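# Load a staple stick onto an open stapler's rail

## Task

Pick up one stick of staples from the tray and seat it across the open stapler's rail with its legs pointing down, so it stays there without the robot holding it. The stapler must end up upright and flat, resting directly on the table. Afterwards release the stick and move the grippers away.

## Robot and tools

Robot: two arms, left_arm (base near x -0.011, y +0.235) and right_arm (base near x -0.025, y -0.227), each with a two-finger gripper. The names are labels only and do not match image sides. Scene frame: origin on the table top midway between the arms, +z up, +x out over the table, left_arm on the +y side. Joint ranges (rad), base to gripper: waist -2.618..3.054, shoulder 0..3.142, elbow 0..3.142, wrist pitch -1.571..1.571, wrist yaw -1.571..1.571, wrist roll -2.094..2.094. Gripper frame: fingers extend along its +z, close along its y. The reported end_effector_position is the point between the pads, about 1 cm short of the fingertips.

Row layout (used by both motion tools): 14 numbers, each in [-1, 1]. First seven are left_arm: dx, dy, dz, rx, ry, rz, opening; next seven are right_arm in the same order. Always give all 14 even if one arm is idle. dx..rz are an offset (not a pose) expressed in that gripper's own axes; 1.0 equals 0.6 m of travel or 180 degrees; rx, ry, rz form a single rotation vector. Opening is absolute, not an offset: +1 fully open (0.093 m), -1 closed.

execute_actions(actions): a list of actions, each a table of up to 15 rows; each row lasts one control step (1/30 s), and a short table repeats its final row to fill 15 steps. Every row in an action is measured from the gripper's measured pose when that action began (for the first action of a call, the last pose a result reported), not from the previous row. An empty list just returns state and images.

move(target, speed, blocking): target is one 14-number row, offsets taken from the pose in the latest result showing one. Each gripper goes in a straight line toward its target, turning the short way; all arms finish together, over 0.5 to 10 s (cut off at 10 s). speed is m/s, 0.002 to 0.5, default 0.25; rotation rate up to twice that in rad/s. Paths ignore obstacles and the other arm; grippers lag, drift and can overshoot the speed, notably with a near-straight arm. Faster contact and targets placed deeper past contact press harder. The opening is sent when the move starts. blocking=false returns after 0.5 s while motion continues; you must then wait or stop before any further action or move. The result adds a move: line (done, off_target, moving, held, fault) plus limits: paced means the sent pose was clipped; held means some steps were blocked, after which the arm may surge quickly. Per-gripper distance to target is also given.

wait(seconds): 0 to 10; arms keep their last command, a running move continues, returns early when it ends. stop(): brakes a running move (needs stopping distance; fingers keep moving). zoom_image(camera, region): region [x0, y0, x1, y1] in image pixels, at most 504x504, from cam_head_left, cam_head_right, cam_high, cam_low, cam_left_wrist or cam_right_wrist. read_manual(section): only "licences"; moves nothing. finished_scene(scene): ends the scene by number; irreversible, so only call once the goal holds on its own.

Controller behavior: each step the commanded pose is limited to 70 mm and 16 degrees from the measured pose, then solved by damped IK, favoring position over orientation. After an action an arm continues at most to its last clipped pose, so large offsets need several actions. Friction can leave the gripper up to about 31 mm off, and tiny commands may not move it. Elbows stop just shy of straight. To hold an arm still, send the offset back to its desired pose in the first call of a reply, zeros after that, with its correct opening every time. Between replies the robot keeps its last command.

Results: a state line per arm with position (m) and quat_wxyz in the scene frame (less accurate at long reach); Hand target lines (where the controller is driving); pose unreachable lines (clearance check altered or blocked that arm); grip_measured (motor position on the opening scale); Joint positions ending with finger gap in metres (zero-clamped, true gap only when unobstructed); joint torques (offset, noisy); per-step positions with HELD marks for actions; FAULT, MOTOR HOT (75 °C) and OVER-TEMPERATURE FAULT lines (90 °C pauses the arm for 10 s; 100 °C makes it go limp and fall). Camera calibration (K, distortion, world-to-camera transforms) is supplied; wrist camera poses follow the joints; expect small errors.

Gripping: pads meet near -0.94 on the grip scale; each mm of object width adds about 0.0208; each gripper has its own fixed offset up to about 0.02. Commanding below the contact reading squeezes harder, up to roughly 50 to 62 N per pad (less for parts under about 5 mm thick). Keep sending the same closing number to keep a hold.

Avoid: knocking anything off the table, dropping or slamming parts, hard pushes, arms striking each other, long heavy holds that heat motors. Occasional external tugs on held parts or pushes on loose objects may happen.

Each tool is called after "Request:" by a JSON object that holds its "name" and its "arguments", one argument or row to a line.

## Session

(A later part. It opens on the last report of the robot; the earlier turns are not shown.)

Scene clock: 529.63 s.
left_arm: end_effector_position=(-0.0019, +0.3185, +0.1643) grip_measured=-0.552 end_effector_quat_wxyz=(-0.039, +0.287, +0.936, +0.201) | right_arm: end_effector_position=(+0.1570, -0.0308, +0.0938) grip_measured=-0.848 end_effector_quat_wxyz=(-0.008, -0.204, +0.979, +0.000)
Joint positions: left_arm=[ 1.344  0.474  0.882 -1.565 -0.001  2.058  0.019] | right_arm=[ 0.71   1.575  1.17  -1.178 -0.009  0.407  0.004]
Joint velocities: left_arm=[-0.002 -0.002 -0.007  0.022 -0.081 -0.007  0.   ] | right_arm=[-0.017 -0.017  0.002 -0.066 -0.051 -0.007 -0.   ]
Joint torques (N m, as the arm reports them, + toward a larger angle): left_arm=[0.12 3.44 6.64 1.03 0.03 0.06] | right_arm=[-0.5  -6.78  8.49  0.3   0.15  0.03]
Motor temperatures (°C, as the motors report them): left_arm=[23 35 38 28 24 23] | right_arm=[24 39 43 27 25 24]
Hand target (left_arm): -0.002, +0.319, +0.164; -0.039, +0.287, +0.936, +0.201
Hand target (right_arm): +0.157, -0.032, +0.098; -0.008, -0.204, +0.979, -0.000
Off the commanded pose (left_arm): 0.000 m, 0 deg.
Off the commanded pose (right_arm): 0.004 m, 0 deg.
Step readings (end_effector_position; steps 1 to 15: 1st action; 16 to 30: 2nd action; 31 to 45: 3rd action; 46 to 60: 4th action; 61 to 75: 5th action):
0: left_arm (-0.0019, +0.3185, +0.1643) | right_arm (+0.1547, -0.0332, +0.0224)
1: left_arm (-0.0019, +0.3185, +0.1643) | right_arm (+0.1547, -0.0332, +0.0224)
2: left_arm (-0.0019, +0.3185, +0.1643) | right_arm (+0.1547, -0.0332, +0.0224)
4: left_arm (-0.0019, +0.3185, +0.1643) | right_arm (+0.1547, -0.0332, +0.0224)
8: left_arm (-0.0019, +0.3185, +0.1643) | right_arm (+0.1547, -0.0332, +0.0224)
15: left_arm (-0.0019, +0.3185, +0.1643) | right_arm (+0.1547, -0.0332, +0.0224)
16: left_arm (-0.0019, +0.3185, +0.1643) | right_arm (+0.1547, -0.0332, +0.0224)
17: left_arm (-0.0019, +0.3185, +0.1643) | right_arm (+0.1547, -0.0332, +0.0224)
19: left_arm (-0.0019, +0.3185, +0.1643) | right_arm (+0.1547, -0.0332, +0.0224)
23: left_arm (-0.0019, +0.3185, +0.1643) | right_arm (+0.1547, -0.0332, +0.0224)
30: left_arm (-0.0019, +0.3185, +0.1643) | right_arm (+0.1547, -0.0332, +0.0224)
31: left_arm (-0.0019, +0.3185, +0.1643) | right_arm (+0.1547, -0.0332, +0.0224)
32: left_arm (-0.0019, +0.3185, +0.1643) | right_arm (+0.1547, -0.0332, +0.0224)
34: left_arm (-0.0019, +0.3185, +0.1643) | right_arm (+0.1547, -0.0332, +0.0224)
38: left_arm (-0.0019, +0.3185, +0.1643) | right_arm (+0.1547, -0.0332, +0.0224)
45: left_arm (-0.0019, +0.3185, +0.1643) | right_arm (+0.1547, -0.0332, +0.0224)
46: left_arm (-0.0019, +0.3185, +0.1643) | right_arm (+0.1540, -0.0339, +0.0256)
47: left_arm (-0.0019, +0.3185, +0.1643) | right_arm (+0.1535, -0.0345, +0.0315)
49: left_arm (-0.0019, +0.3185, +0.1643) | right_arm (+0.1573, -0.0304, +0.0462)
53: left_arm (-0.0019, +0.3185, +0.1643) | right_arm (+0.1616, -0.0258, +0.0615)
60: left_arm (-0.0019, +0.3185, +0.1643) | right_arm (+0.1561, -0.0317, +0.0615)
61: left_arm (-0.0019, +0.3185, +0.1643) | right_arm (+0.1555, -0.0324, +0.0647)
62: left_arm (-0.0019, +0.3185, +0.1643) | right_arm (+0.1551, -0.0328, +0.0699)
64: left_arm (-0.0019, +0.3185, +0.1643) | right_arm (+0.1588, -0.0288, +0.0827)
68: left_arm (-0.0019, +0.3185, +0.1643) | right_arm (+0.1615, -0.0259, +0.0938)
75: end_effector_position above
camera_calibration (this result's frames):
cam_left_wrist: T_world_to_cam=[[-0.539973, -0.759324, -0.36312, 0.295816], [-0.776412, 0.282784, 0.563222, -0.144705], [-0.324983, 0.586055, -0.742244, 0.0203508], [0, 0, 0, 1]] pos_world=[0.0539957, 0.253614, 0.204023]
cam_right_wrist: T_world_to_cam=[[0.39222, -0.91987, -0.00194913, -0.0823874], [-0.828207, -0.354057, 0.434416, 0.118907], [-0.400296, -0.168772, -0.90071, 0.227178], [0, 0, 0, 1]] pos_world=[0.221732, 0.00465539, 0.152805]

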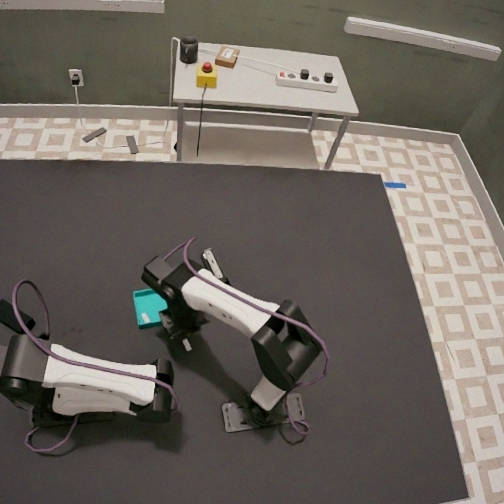

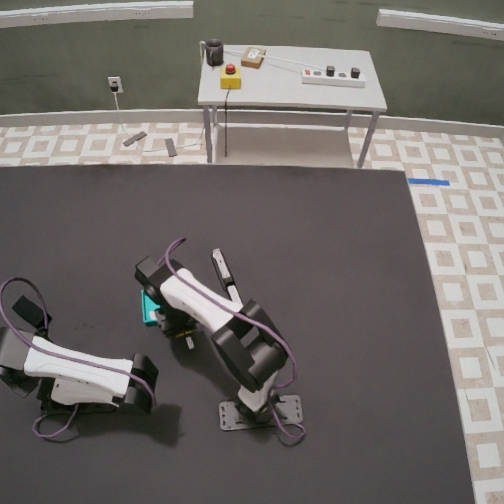

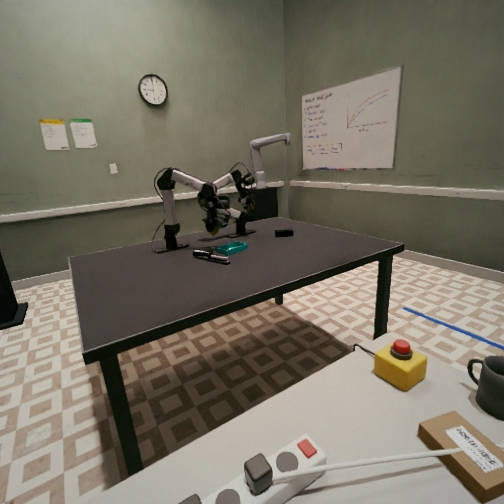

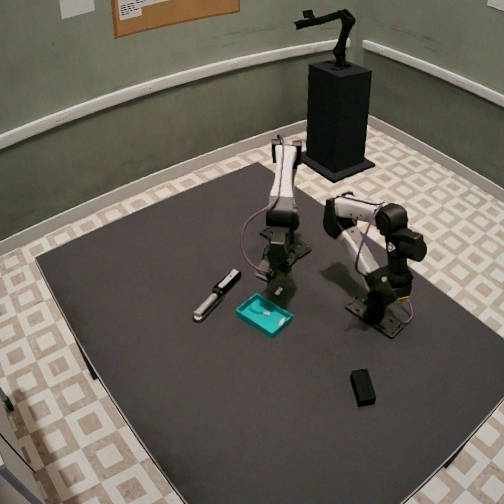

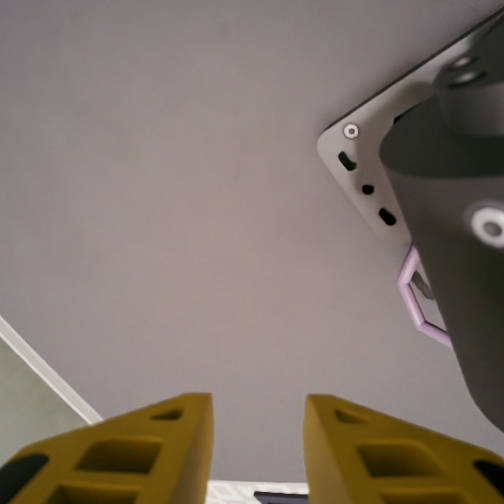

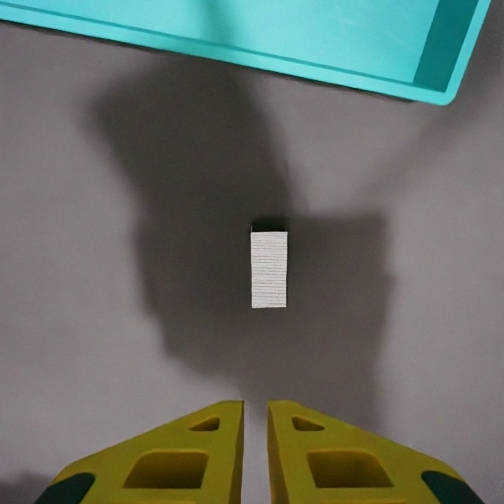

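Request:
{"name": "move", "arguments": {
  "target": [0,0,0,0,0,0,-0.55,0.004,-0.003,0.128,0,0,0,-0.35],
  "speed": 0.1
}}

Scene clock: 538.97 s.
left_arm: end_effector_position=(-0.0019, +0.3185, +0.1643) grip_measured=-0.552 end_effector_quat_wxyz=(-0.039, +0.287, +0.936, +0.201) | right_arm: end_effector_position=(+0.1580, -0.0297, +0.0251) grip_measured=-0.352 end_effector_quat_wxyz=(+0.001, -0.204, +0.979, +0.006)
Joint positions: left_arm=[ 1.344  0.474  0.882 -1.565 -0.001  2.058  0.019] | right_arm=[ 0.71   1.643  0.954 -0.873 -0.009  0.407  0.028]
Joint velocities: left_arm=[ 0.002 -0.012 -0.007 -0.081  0.081  0.037  0.001] | right_arm=[-0.017 -0.002  0.012  0.051 -0.022  0.007  0.   ]
Joint torques (N m, as the arm reports them, + toward a larger angle): left_arm=[0.04 3.51 6.55 1.04 0.03 0.04] | right_arm=[-0.21 -5.47  5.04  0.45  0.13  0.06]
Motor temperatures (°C, as the motors report them): left_arm=[23 35 38 28 24 23] | right_arm=[24 39 44 27 25 24]
Hand target (left_arm): -0.002, +0.319, +0.164; -0.039, +0.287, +0.936, +0.201
Hand target (right_arm): +0.154, -0.033, +0.017; -0.008, -0.204, +0.979, +0.000
Off the commanded pose (left_arm): 0.000 m, 0 deg.
Off the commanded pose (right_arm): 0.010 m, 1 deg.
move: done
camera_calibration (this result's frames):
cam_left_wrist: T_world_to_cam=[[-0.539973, -0.759324, -0.36312, 0.295816], [-0.776412, 0.282784, 0.563222, -0.144705], [-0.324983, 0.586055, -0.742244, 0.0203508], [0, 0, 0, 1]] pos_world=[0.0539957, 0.253614, 0.204023]
cam_right_wrist: T_world_to_cam=[[0.392311, -0.919772, -0.0105452, -0.0817138], [-0.834428, -0.360686, 0.416696, 0.151186], [-0.387069, -0.154675, -0.908985, 0.164498], [0, 0, 0, 1]] pos_world=[0.221883, 0.00481642, 0.0856659]

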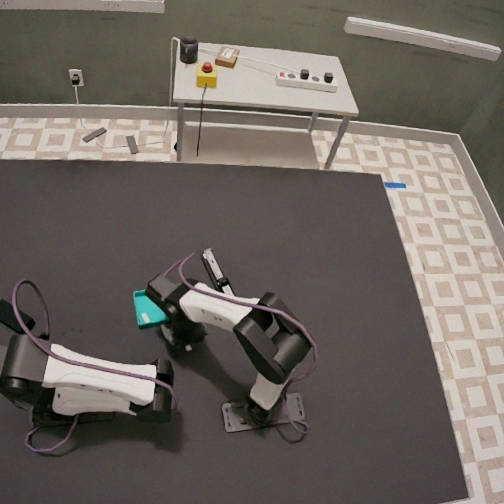

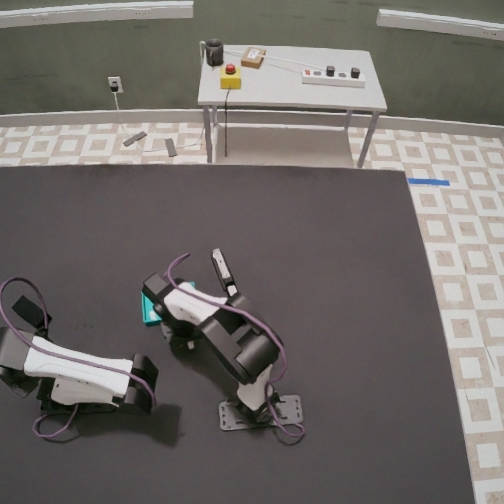

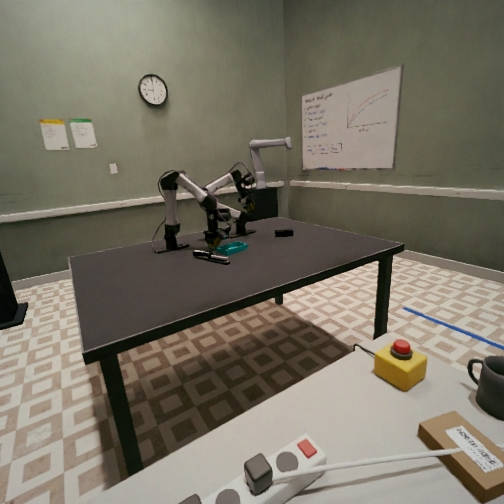

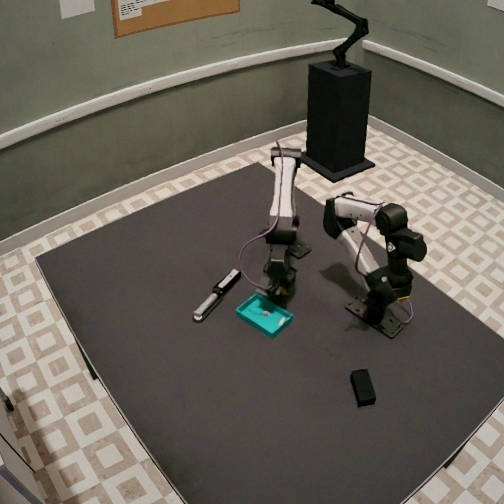

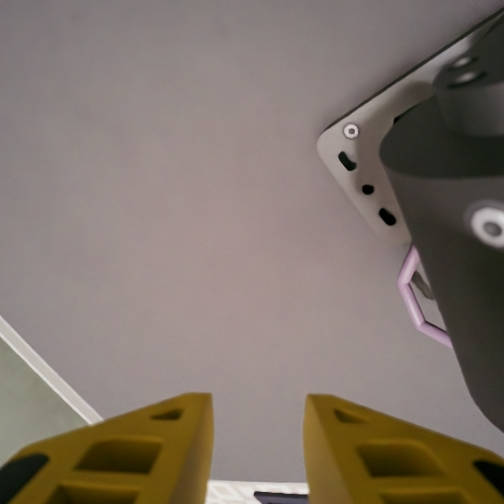

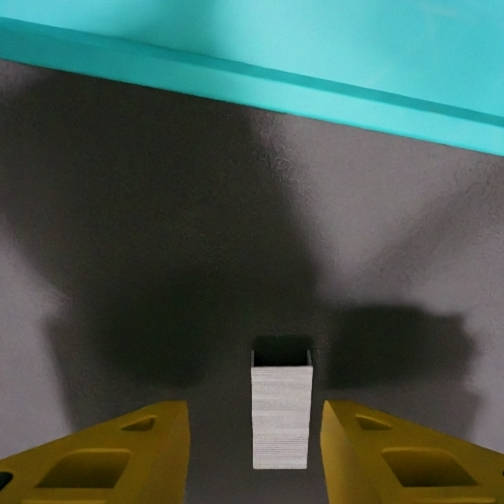

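Request:
{"name": "execute_actions", "arguments": {
  "actions": [
    [[0,0,0,0,0,0,-0.55,-0.008,-0.006,0.03,0,0,0,-0.3]],
    [[0,0,0,0,0,0,-0.55,0,0,0,0,0,0,-0.3]]
  ]
}}

Scene clock: 547.53 s.
left_arm: end_effector_position=(-0.0019, +0.3185, +0.1643) grip_measured=-0.552 end_effector_quat_wxyz=(-0.039, +0.287, +0.936, +0.201) | right_arm: end_effector_position=(+0.1641, -0.0275, +0.0161) grip_measured=-0.302 end_effector_quat_wxyz=(+0.006, -0.202, +0.979, +0.009)
Joint positions: left_arm=[ 1.344  0.474  0.882 -1.565 -0.001  2.058  0.019] | right_arm=[ 0.699  1.671  0.945 -0.825 -0.009  0.399  0.031]
Joint velocities: left_arm=[ 0.002  0.012 -0.012 -0.037  0.051 -0.007 -0.001] | right_arm=[-0.002  0.007 -0.017 -0.022  0.007  0.007  0.   ]
Joint torques (N m, as the arm reports them, + toward a larger angle): left_arm=[0.16 3.43 6.57 1.03 0.02 0.05] | right_arm=[-0.25 -6.77  6.6   0.42  0.14  0.04]
Motor temperatures (°C, as the motors report them): left_arm=[23 35 38 28 24 23] | right_arm=[24 39 43 27 25 24]
Hand target (left_arm): -0.002, +0.319, +0.164; -0.039, +0.287, +0.936, +0.201
Hand target (right_arm): +0.164, -0.027, +0.016; +0.006, -0.202, +0.979, +0.009
Off the commanded pose (left_arm): 0.000 m, 0 deg.
Off the commanded pose (right_arm): 0.000 m, 0 deg.
Step readings (end_effector_position; steps 1 to 15: 1st action; 16 to 30: 2nd action):
0: left_arm (-0.0019, +0.3185, +0.1643) | right_arm (+0.1582, -0.0295, +0.0252)
1: left_arm (-0.0019, +0.3185, +0.1643) | right_arm (+0.1589, -0.0292, +0.0243)
2: left_arm (-0.0019, +0.3185, +0.1643) | right_arm (+0.1605, -0.0284, +0.0229)
4: left_arm (-0.0019, +0.3185, +0.1643) | right_arm (+0.1630, -0.0277, +0.0194)
8: left_arm (-0.0019, +0.3185, +0.1643) | right_arm (+0.1641, -0.0275, +0.0161)
15: left_arm (-0.0019, +0.3185, +0.1643) | right_arm (+0.1642, -0.0274, +0.0161)
16: left_arm (-0.0019, +0.3185, +0.1643) | right_arm (+0.1641, -0.0275, +0.0161)
17: left_arm (-0.0019, +0.3185, +0.1643) | right_arm (+0.1641, -0.0275, +0.0161)
19: left_arm (-0.0019, +0.3185, +0.1643) | right_arm (+0.1641, -0.0275, +0.0161)
23: left_arm (-0.0019, +0.3185, +0.1643) | right_arm (+0.1641, -0.0275, +0.0161)
30: end_effector_position above
camera_calibration (this result's frames):
cam_left_wrist: T_world_to_cam=[[-0.539973, -0.759324, -0.36312, 0.295816], [-0.776412, 0.282784, 0.563222, -0.144705], [-0.324983, 0.586055, -0.742244, 0.0203508], [0, 0, 0, 1]] pos_world=[0.0539957, 0.253614, 0.204023]
cam_right_wrist: T_world_to_cam=[[0.389947, -0.920719, -0.014726, -0.0817397], [-0.838478, -0.361636, 0.407645, 0.161603], [-0.380652, -0.146613, -0.913022, 0.158226], [0, 0, 0, 1]] pos_world=[0.227604, 0.00638013, 0.0773833]

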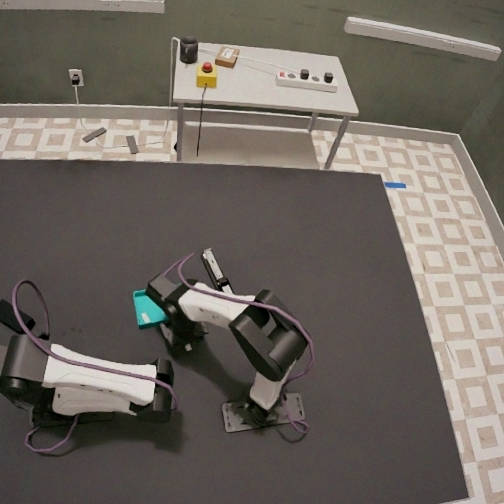

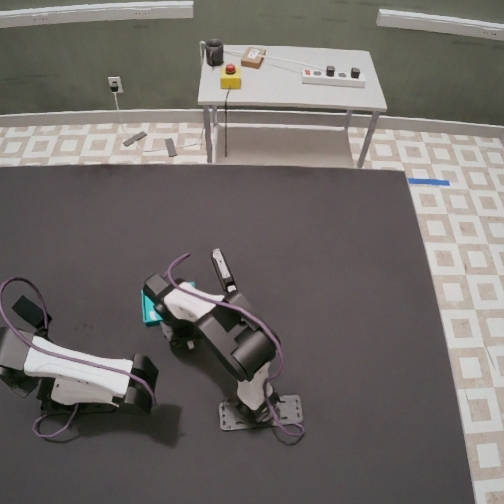

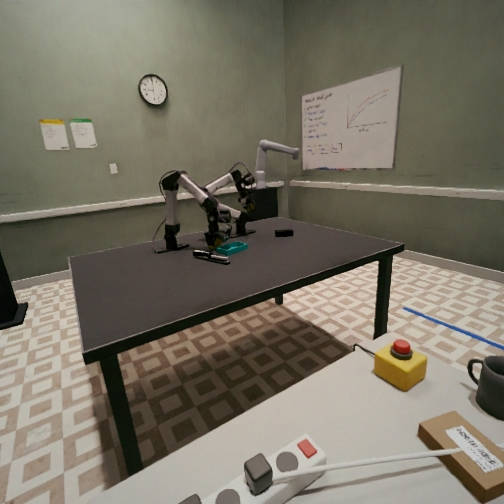

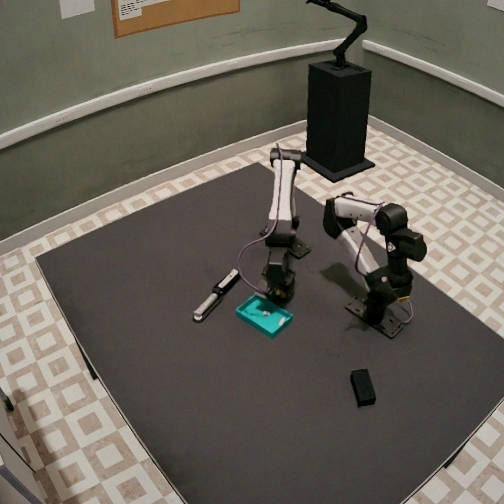

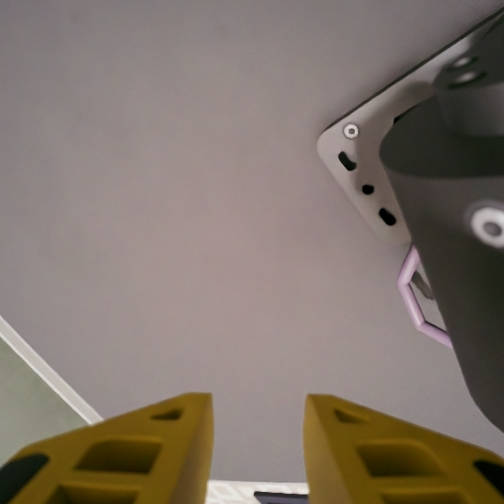

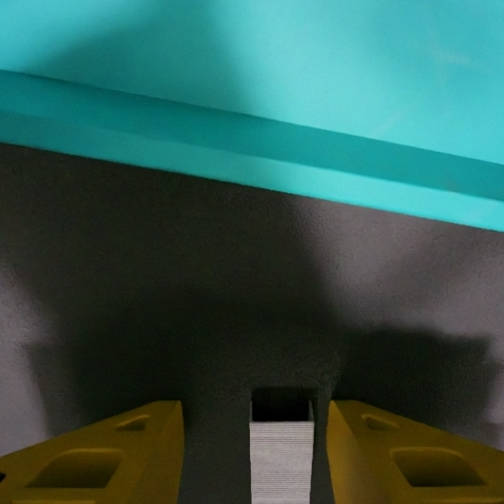

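Request:
{"name": "execute_actions", "arguments": {
  "actions": [
    [[0,0,0,0,0,0,-0.55,0.024,0,0,0,0.008,0,-0.3]],
    [[0,0,0,0,0,0,-0.55,0,0,0,0,0,0,-0.3]]
  ]
}}

Scene clock: 554.57 s.
left_arm: end_effector_position=(-0.0019, +0.3185, +0.1643) grip_measured=-0.552 end_effector_quat_wxyz=(-0.039, +0.287, +0.936, +0.201) | right_arm: end_effector_position=(+0.1603, -0.0288, +0.0173) grip_measured=-0.302 end_effector_quat_wxyz=(+0.004, -0.203, +0.979, +0.008)
Joint positions: left_arm=[ 1.344  0.474  0.882 -1.565 -0.001  2.058  0.019] | right_arm=[ 0.706  1.659  0.937 -0.833 -0.009  0.405  0.031]
Joint velocities: left_arm=[-0.002  0.007  0.007 -0.007  0.066 -0.037 -0.001] | right_arm=[ 0.002  0.002  0.032 -0.022  0.051  0.037 -0.   ]
Joint torques (N m, as the arm reports them, + toward a larger angle): left_arm=[0.16 3.51 6.61 1.04 0.04 0.04] | right_arm=[-0.33 -6.7   6.58  0.43  0.15  0.06]
Motor temperatures (°C, as the motors report them): left_arm=[23 35 38 28 24 23] | right_arm=[24 39 43 27 25 24]
Hand target (left_arm): -0.002, +0.319, +0.164; -0.039, +0.287, +0.936, +0.201
Hand target (right_arm): +0.160, -0.029, +0.017; +0.004, -0.203, +0.979, +0.008
Off the commanded pose (left_arm): 0.000 m, 0 deg.
Off the commanded pose (right_arm): 0.000 m, 0 deg.
Step readings (end_effector_position; steps 1 to 15: 1st action; 16 to 30: 2nd action):
0: left_arm (-0.0019, +0.3185, +0.1643) | right_arm (+0.1641, -0.0275, +0.0161)
1: left_arm (-0.0019, +0.3185, +0.1643) | right_arm (+0.1639, -0.0275, +0.0163)
2: left_arm (-0.0019, +0.3185, +0.1643) | right_arm (+0.1634, -0.0275, +0.0167)
4: left_arm (-0.0019, +0.3185, +0.1643) | right_arm (+0.1616, -0.0280, +0.0171)
8: left_arm (-0.0019, +0.3185, +0.1643) | right_arm (+0.1604, -0.0287, +0.0173)
15: left_arm (-0.0019, +0.3185, +0.1643) | right_arm (+0.1603, -0.0288, +0.0173)
16: left_arm (-0.0019, +0.3185, +0.1643) | right_arm (+0.1603, -0.0288, +0.0173)
17: left_arm (-0.0019, +0.3185, +0.1643) | right_arm (+0.1603, -0.0288, +0.0173)
19: left_arm (-0.0019, +0.3185, +0.1643) | right_arm (+0.1603, -0.0288, +0.0173)
23: left_arm (-0.0019, +0.3185, +0.1643) | right_arm (+0.1603, -0.0288, +0.0173)
30: end_effector_position above
camera_calibration (this result's frames):
cam_left_wrist: T_world_to_cam=[[-0.539973, -0.759324, -0.36312, 0.295816], [-0.776412, 0.282784, 0.563222, -0.144705], [-0.324983, 0.586055, -0.742244, 0.0203508], [0, 0, 0, 1]] pos_world=[0.0539957, 0.253614, 0.204023]
cam_right_wrist: T_world_to_cam=[[0.390963, -0.92031, -0.0132825, -0.081614], [-0.836942, -0.361478, 0.410929, 0.157154], [-0.382983, -0.149541, -0.911571, 0.157869], [0, 0, 0, 1]] pos_world=[0.223898, 0.00530548, 0.0782453]

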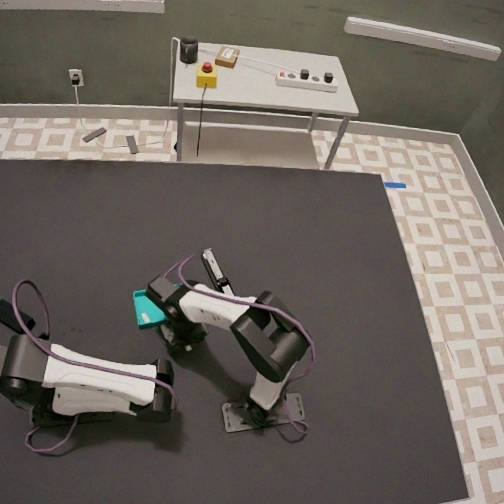

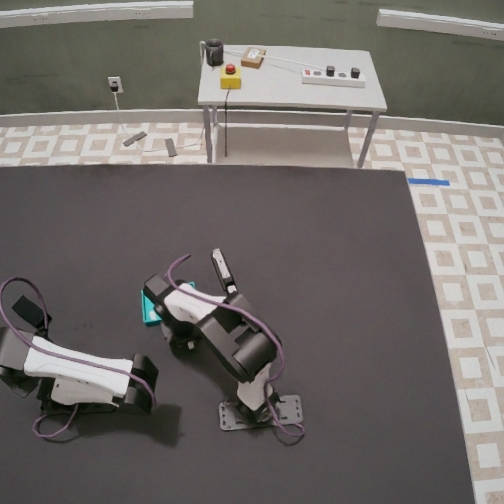

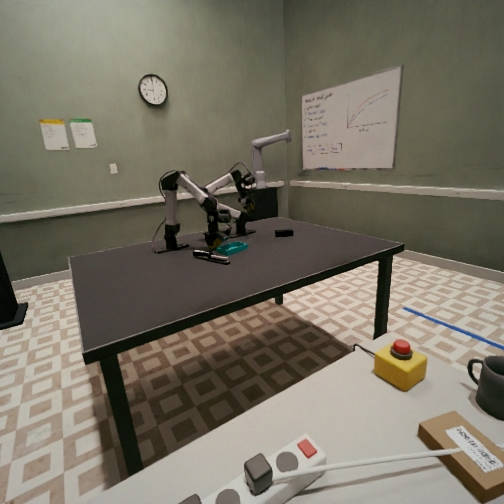

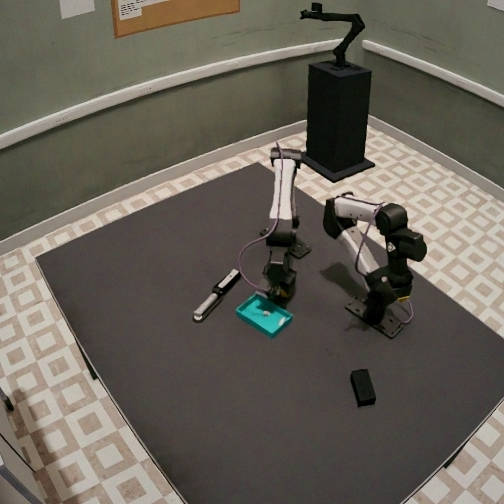

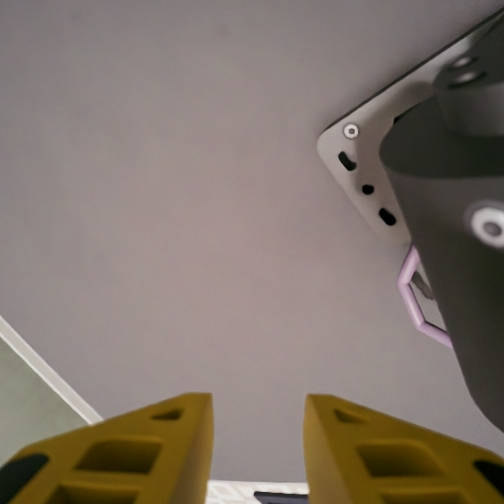

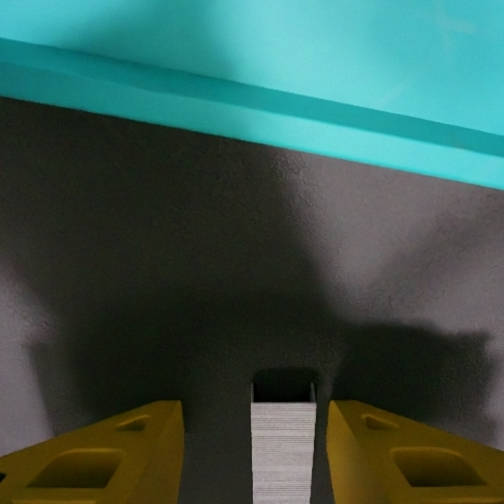

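Request:
{"name": "execute_actions", "arguments": {
  "actions": [
    [[0,0,0,0,0,0,-0.55,0,0,0,0,0,0,-0.62]],
    [[0,0,0,0,0,0,-0.55,0,0,0,0,0,0,-0.85]],
    [[0,0,0,0,0,0,-0.55,0,0,0,0,0,0,-0.85]],
    [[0,0,0,0,0,0,-0.55,0,0,-0.05,0,0,0,-0.85]],
    [[0,0,0,0,0,0,-0.55,0,0,0,0,0,0,-0.85]]
  ]
}}

Scene clock: 563.60 s.
left_arm: end_effector_position=(-0.0019, +0.3185, +0.1643) grip_measured=-0.552 end_effector_quat_wxyz=(-0.039, +0.287, +0.936, +0.201) | right_arm: end_effector_position=(+0.1592, -0.0299, +0.0426) grip_measured=-0.833 end_effector_quat_wxyz=(+0.003, -0.203, +0.979, +0.008)
Joint positions: left_arm=[ 1.344  0.474  0.882 -1.565 -0.001  2.058  0.019] | right_arm=[ 0.706  1.614  0.999 -0.943 -0.009  0.405  0.005]
Joint velocities: left_arm=[-0.012  0.007 -0.002 -0.037 -0.007 -0.081  0.   ] | right_arm=[-0.007  0.002 -0.046  0.022  0.007 -0.037  0.   ]
Joint torques (N m, as the arm reports them, + toward a larger angle): left_arm=[0.22 3.43 6.55 1.03 0.03 0.03] | right_arm=[-0.33 -6.56  7.11  0.43  0.13  0.03]
Motor temperatures (°C, as the motors report them): left_arm=[23 34 38 28 24 23] | right_arm=[24 39 43 27 25 24]
Hand target (left_arm): -0.002, +0.319, +0.164; -0.039, +0.287, +0.936, +0.201
Hand target (right_arm): +0.159, -0.030, +0.043; +0.003, -0.203, +0.979, +0.008
Off the commanded pose (left_arm): 0.000 m, 0 deg.
Off the commanded pose (right_arm): 0.000 m, 0 deg.
Step readings (end_effector_position; steps 1 to 15: 1st action; 16 to 30: 2nd action; 31 to 45: 3rd action; 46 to 60: 4th action; 61 to 75: 5th action):
0: left_arm (-0.0019, +0.3185, +0.1643) | right_arm (+0.1603, -0.0288, +0.0173)
1: left_arm (-0.0019, +0.3185, +0.1643) | right_arm (+0.1603, -0.0288, +0.0173)
2: left_arm (-0.0019, +0.3185, +0.1643) | right_arm (+0.1603, -0.0288, +0.0173)
4: left_arm (-0.0019, +0.3185, +0.1643) | right_arm (+0.1603, -0.0288, +0.0173)
8: left_arm (-0.0019, +0.3185, +0.1643) | right_arm (+0.1603, -0.0288, +0.0173)
15: left_arm (-0.0019, +0.3185, +0.1643) | right_arm (+0.1603, -0.0288, +0.0173)
16: left_arm (-0.0019, +0.3185, +0.1643) | right_arm (+0.1603, -0.0288, +0.0173)
17: left_arm (-0.0019, +0.3185, +0.1643) | right_arm (+0.1603, -0.0288, +0.0173)
19: left_arm (-0.0019, +0.3185, +0.1643) | right_arm (+0.1603, -0.0288, +0.0173)
23: left_arm (-0.0019, +0.3185, +0.1643) | right_arm (+0.1603, -0.0288, +0.0173)
30: left_arm (-0.0019, +0.3185, +0.1643) | right_arm (+0.1603, -0.0288, +0.0173)
31: left_arm (-0.0019, +0.3185, +0.1643) | right_arm (+0.1603, -0.0288, +0.0173)
32: left_arm (-0.0019, +0.3185, +0.1643) | right_arm (+0.1603, -0.0288, +0.0173)
34: left_arm (-0.0019, +0.3185, +0.1643) | right_arm (+0.1603, -0.0288, +0.0173)
38: left_arm (-0.0019, +0.3185, +0.1643) | right_arm (+0.1603, -0.0288, +0.0173)
45: left_arm (-0.0019, +0.3185, +0.1643) | right_arm (+0.1603, -0.0288, +0.0173)
46: left_arm (-0.0019, +0.3185, +0.1643) | right_arm (+0.1597, -0.0294, +0.0193)
47: left_arm (-0.0019, +0.3185, +0.1643) | right_arm (+0.1589, -0.0303, +0.0232)
49: left_arm (-0.0019, +0.3185, +0.1643) | right_arm (+0.1605, -0.0285, +0.0331)
53: left_arm (-0.0019, +0.3185, +0.1643) | right_arm (+0.1629, -0.0260, +0.0427)
60: left_arm (-0.0019, +0.3185, +0.1643) | right_arm (+0.1592, -0.0299, +0.0426)
61: left_arm (-0.0019, +0.3185, +0.1643) | right_arm (+0.1592, -0.0299, +0.0426)
62: left_arm (-0.0019, +0.3185, +0.1643) | right_arm (+0.1592, -0.0299, +0.0426)
64: left_arm (-0.0019, +0.3185, +0.1643) | right_arm (+0.1592, -0.0299, +0.0426)
68: left_arm (-0.0019, +0.3185, +0.1643) | right_arm (+0.1592, -0.0299, +0.0426)
75: end_effector_position above
camera_calibration (this result's frames):
cam_left_wrist: T_world_to_cam=[[-0.539973, -0.759324, -0.36312, 0.295816], [-0.776412, 0.282784, 0.563222, -0.144705], [-0.324983, 0.586055, -0.742244, 0.0203508], [0, 0, 0, 1]] pos_world=[0.0539957, 0.253614, 0.204023]
cam_right_wrist: T_world_to_cam=[[0.390937, -0.920338, -0.0120613, -0.0819175], [-0.836077, -0.360564, 0.413483, 0.145274], [-0.384893, -0.151562, -0.910432, 0.180634], [0, 0, 0, 1]] pos_world=[0.22301, 0.00436581, 0.103398]

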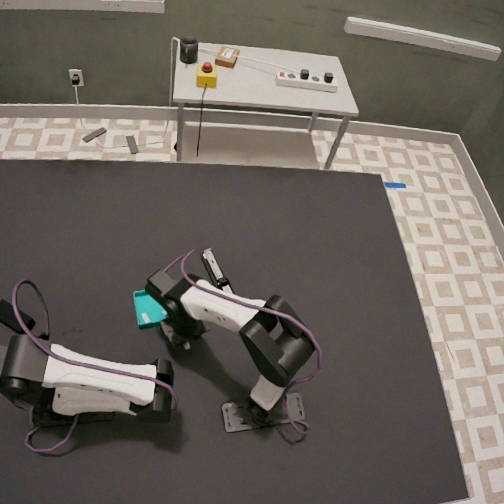

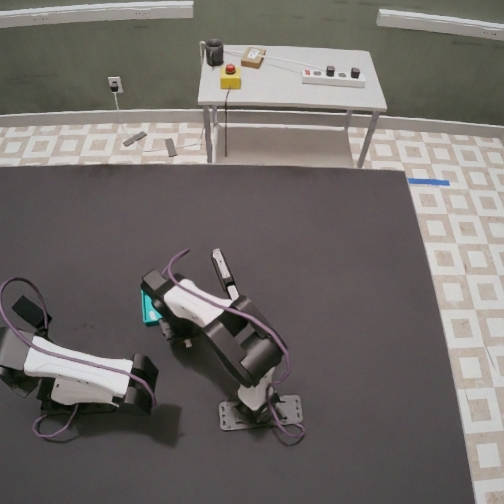

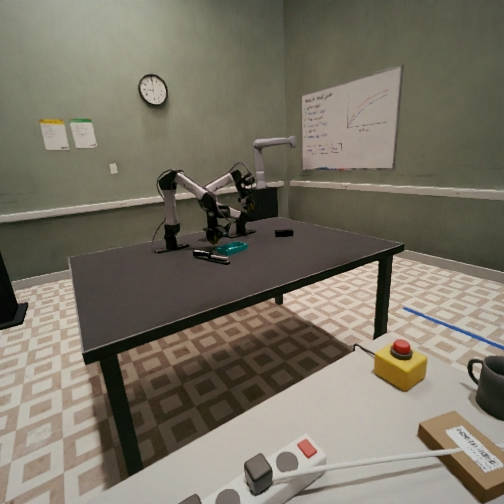

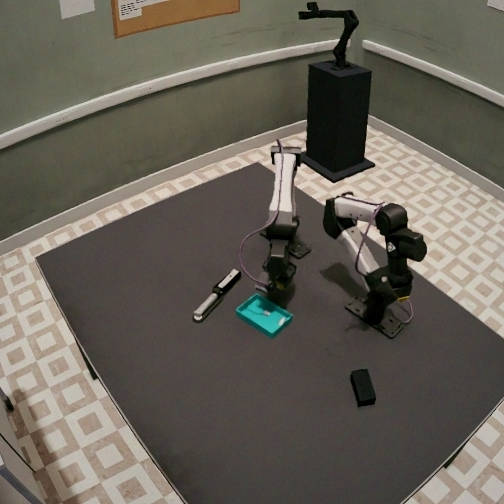

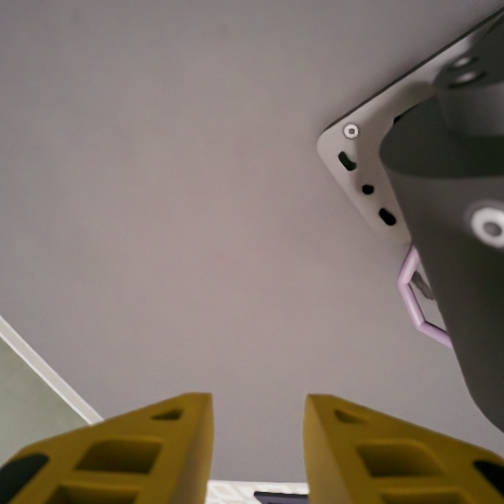

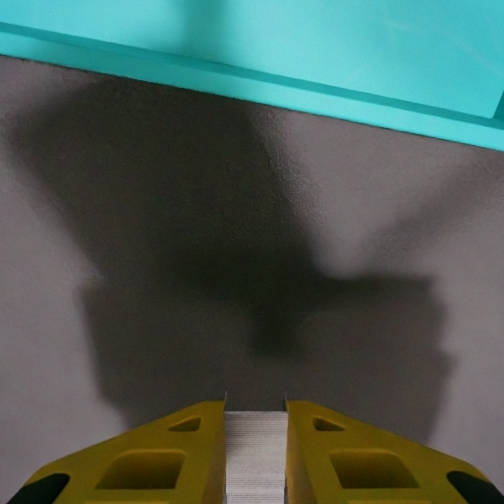

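Request:
{"name": "move", "arguments": {
  "target": [0,0,0,0,0,0,-0.55,0,0,-0.11,0,0,0,-0.85],
  "speed": 0.2
}}

Request:
{"name": "move", "arguments": {
  "target": [0,0,0,0,0,0,-0.55,-0.205,-0.261,0,-0.006,0,0.015,-0.85],
  "speed": 0.2
}}

Scene clock: 574.33 s.
left_arm: end_effector_position=(-0.0019, +0.3185, +0.1643) grip_measured=-0.552 end_effector_quat_wxyz=(-0.039, +0.287, +0.936, +0.201) | right_arm: end_effector_position=(+0.1579, -0.0313, +0.1039) grip_measured=-0.833 end_effector_quat_wxyz=(-0.000, -0.203, +0.979, +0.006)
Joint positions: left_arm=[ 1.344  0.474  0.882 -1.565 -0.001  2.058  0.019] | right_arm=[ 0.706  1.553  1.189 -1.2   -0.009  0.405  0.005]
Joint velocities: left_arm=[ 0.002  0.012 -0.012 -0.022 -0.037 -0.022 -0.001] | right_arm=[-0.027  0.002 -0.012 -0.066  0.051  0.022 -0.001]
Joint torques (N m, as the arm reports them, + toward a larger angle): left_arm=[0.06 3.46 6.59 1.03 0.03 0.02] | right_arm=[-0.63 -6.69  8.62  0.29  0.12  0.  ]
Motor temperatures (°C, as the motors report them): left_arm=[23 34 38 28 24 23] | right_arm=[24 39 44 27 25 24]
Hand target (left_arm): -0.002, +0.319, +0.164; -0.039, +0.287, +0.936, +0.201
Hand target (right_arm): +0.159, -0.032, +0.109; +0.003, -0.203, +0.979, +0.008
Off the commanded pose (left_arm): 0.000 m, 0 deg.
Off the commanded pose (right_arm): 0.005 m, 0 deg.
move: done
camera_calibration (this result's frames):
cam_left_wrist: T_world_to_cam=[[-0.539973, -0.759324, -0.36312, 0.295816], [-0.776412, 0.282784, 0.563222, -0.144705], [-0.324983, 0.586055, -0.742244, 0.0203508], [0, 0, 0, 1]] pos_world=[0.0539957, 0.253614, 0.204023]
cam_right_wrist: T_world_to_cam=[[0.390889, -0.920389, -0.00946593, -0.0822156], [-0.834223, -0.358602, 0.418899, 0.117519], [-0.388944, -0.155846, -0.907984, 0.235965], [0, 0, 0, 1]] pos_world=[0.221951, 0.00324632, 0.164246]

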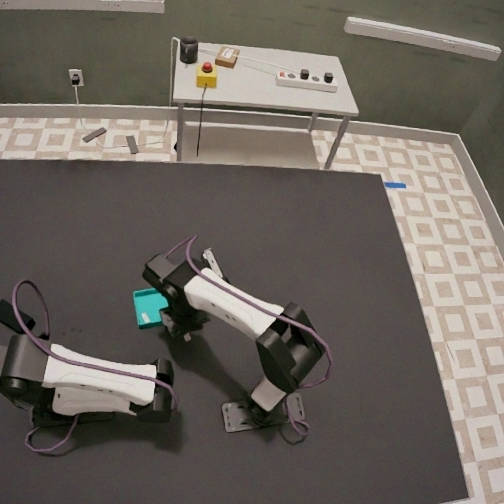

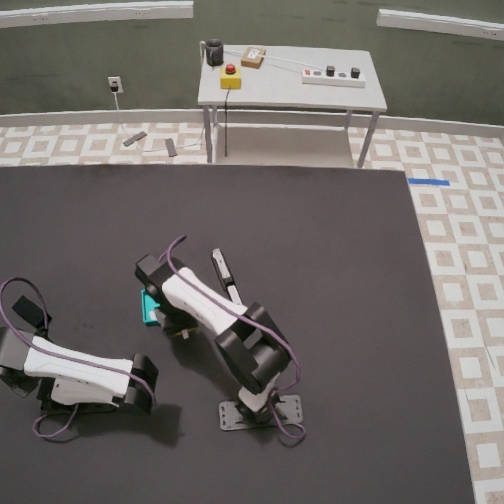

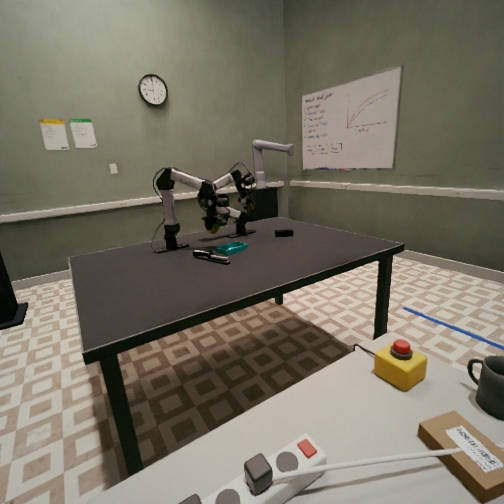

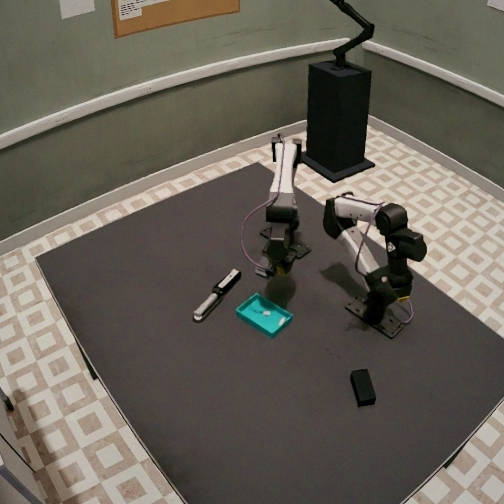

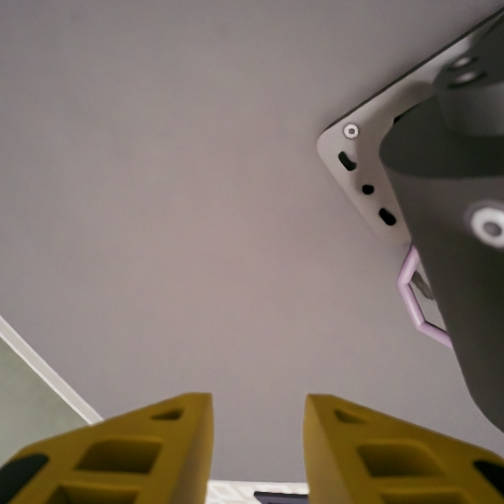

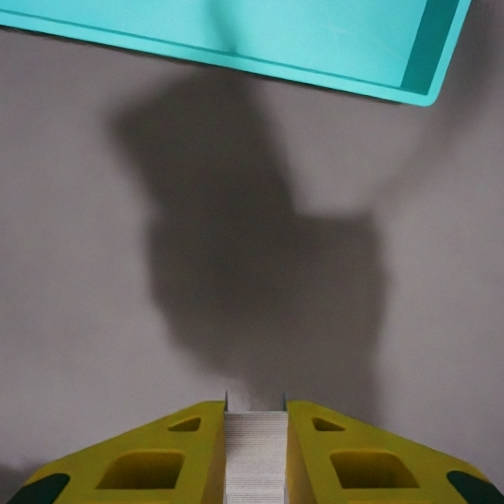

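Scene clock: 575.93 s.
left_arm: end_effector_position=(-0.0019, +0.3185, +0.1643) grip_measured=-0.552 end_effector_quat_wxyz=(-0.039, +0.287, +0.936, +0.201) | right_arm: end_effector_position=(+0.3308, -0.1309, +0.1031) grip_measured=-0.833 end_effector_quat_wxyz=(+0.004, -0.174, +0.985, +0.006)
Joint positions: left_arm=[ 1.344  0.474  0.882 -1.565 -0.001  2.058  0.019] | right_arm=[ 0.151  1.935  1.636 -1.263 -0.011 -0.092  0.005]
Joint velocities: left_arm=[-0.012 -0.007  0.007 -0.007  0.051  0.007  0.001] | right_arm=[ 0.012  0.002 -0.012 -0.022  0.007  0.022  0.   ]
Joint torques (N m, as the arm reports them, + toward a larger angle): left_arm=[0.2  3.46 6.61 1.02 0.04 0.04] | right_arm=[-0.42 -8.99  9.26  0.37  0.02 -0.05]
Motor temperatures (°C, as the motors report them): left_arm=[23 34 38 28 24 23] | right_arm=[24 39 44 27 25 24]
Hand target (left_arm): -0.002, +0.319, +0.164; -0.039, +0.287, +0.936, +0.201
Hand target (right_arm): +0.332, -0.129, +0.102; -0.002, -0.180, +0.984, +0.011
Off the commanded pose (left_arm): 0.000 m, 0 deg.
Off the commanded pose (right_arm): 0.005 m, 1 deg.
move: done
camera_calibration (this result's frames):
cam_left_wrist: T_world_to_cam=[[-0.539973, -0.759324, -0.36312, 0.295816], [-0.776412, 0.282784, 0.563222, -0.144705], [-0.324983, 0.586055, -0.742244, 0.0203508], [0, 0, 0, 1]] pos_world=[0.0539957, 0.253614, 0.204023]
cam_right_wrist: T_world_to_cam=[[0.336583, -0.941617, -0.00834321, -0.226438], [-0.857092, -0.310015, 0.411442, 0.241065], [-0.390008, -0.131334, -0.911398, 0.290832], [0, 0, 0, 1]] pos_world=[0.396256, -0.100288, 0.16399]

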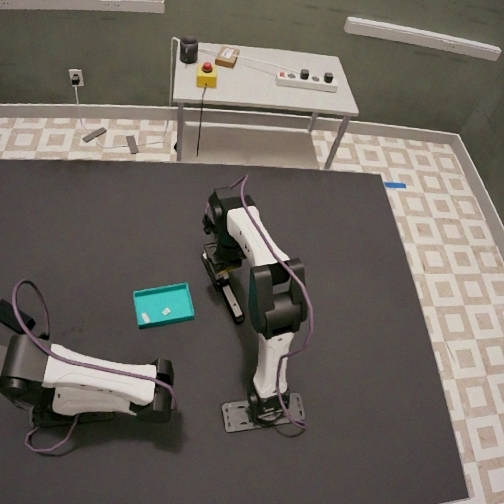

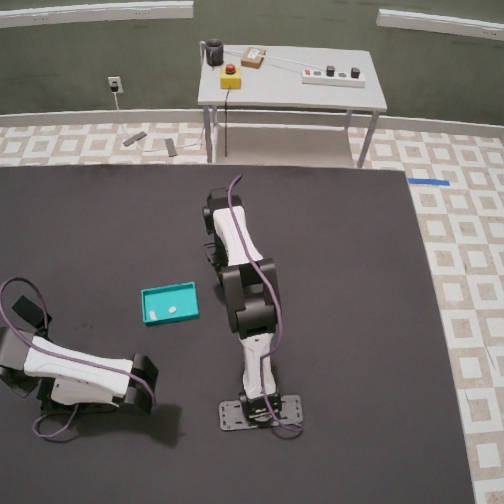

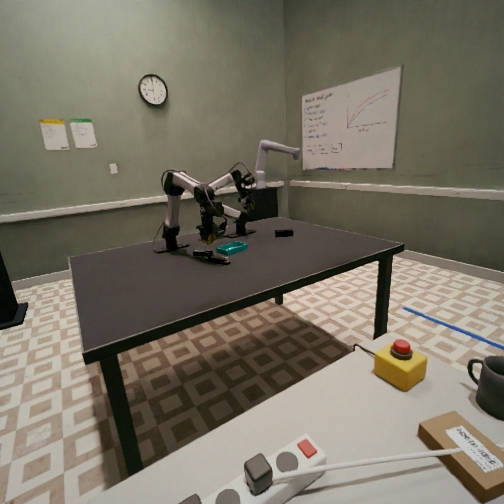

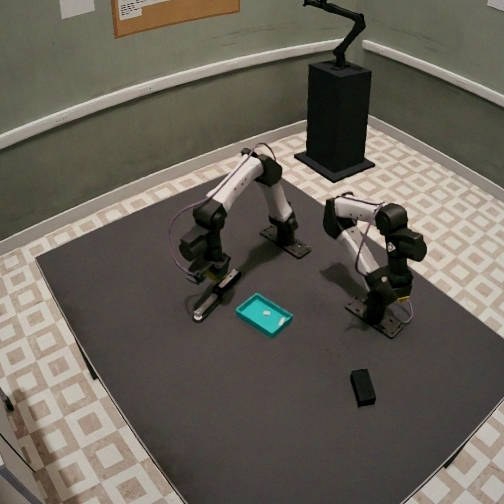

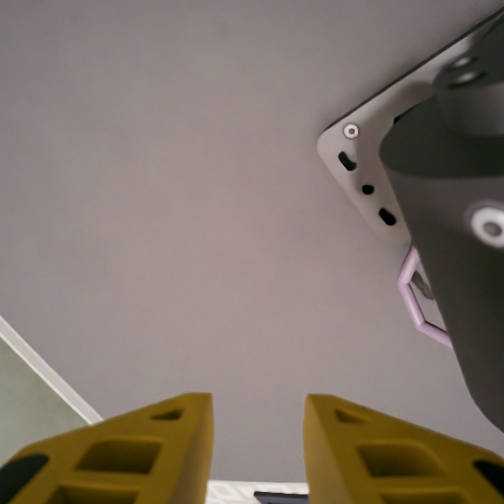

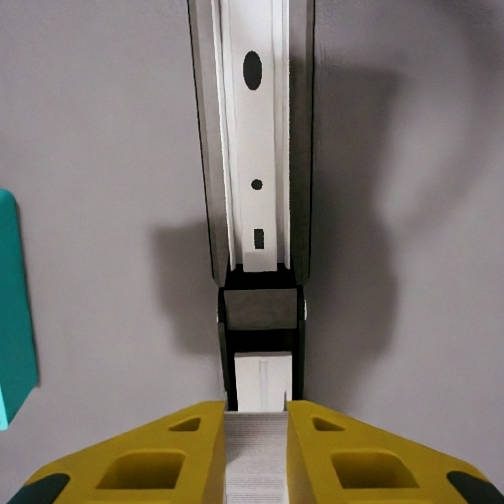

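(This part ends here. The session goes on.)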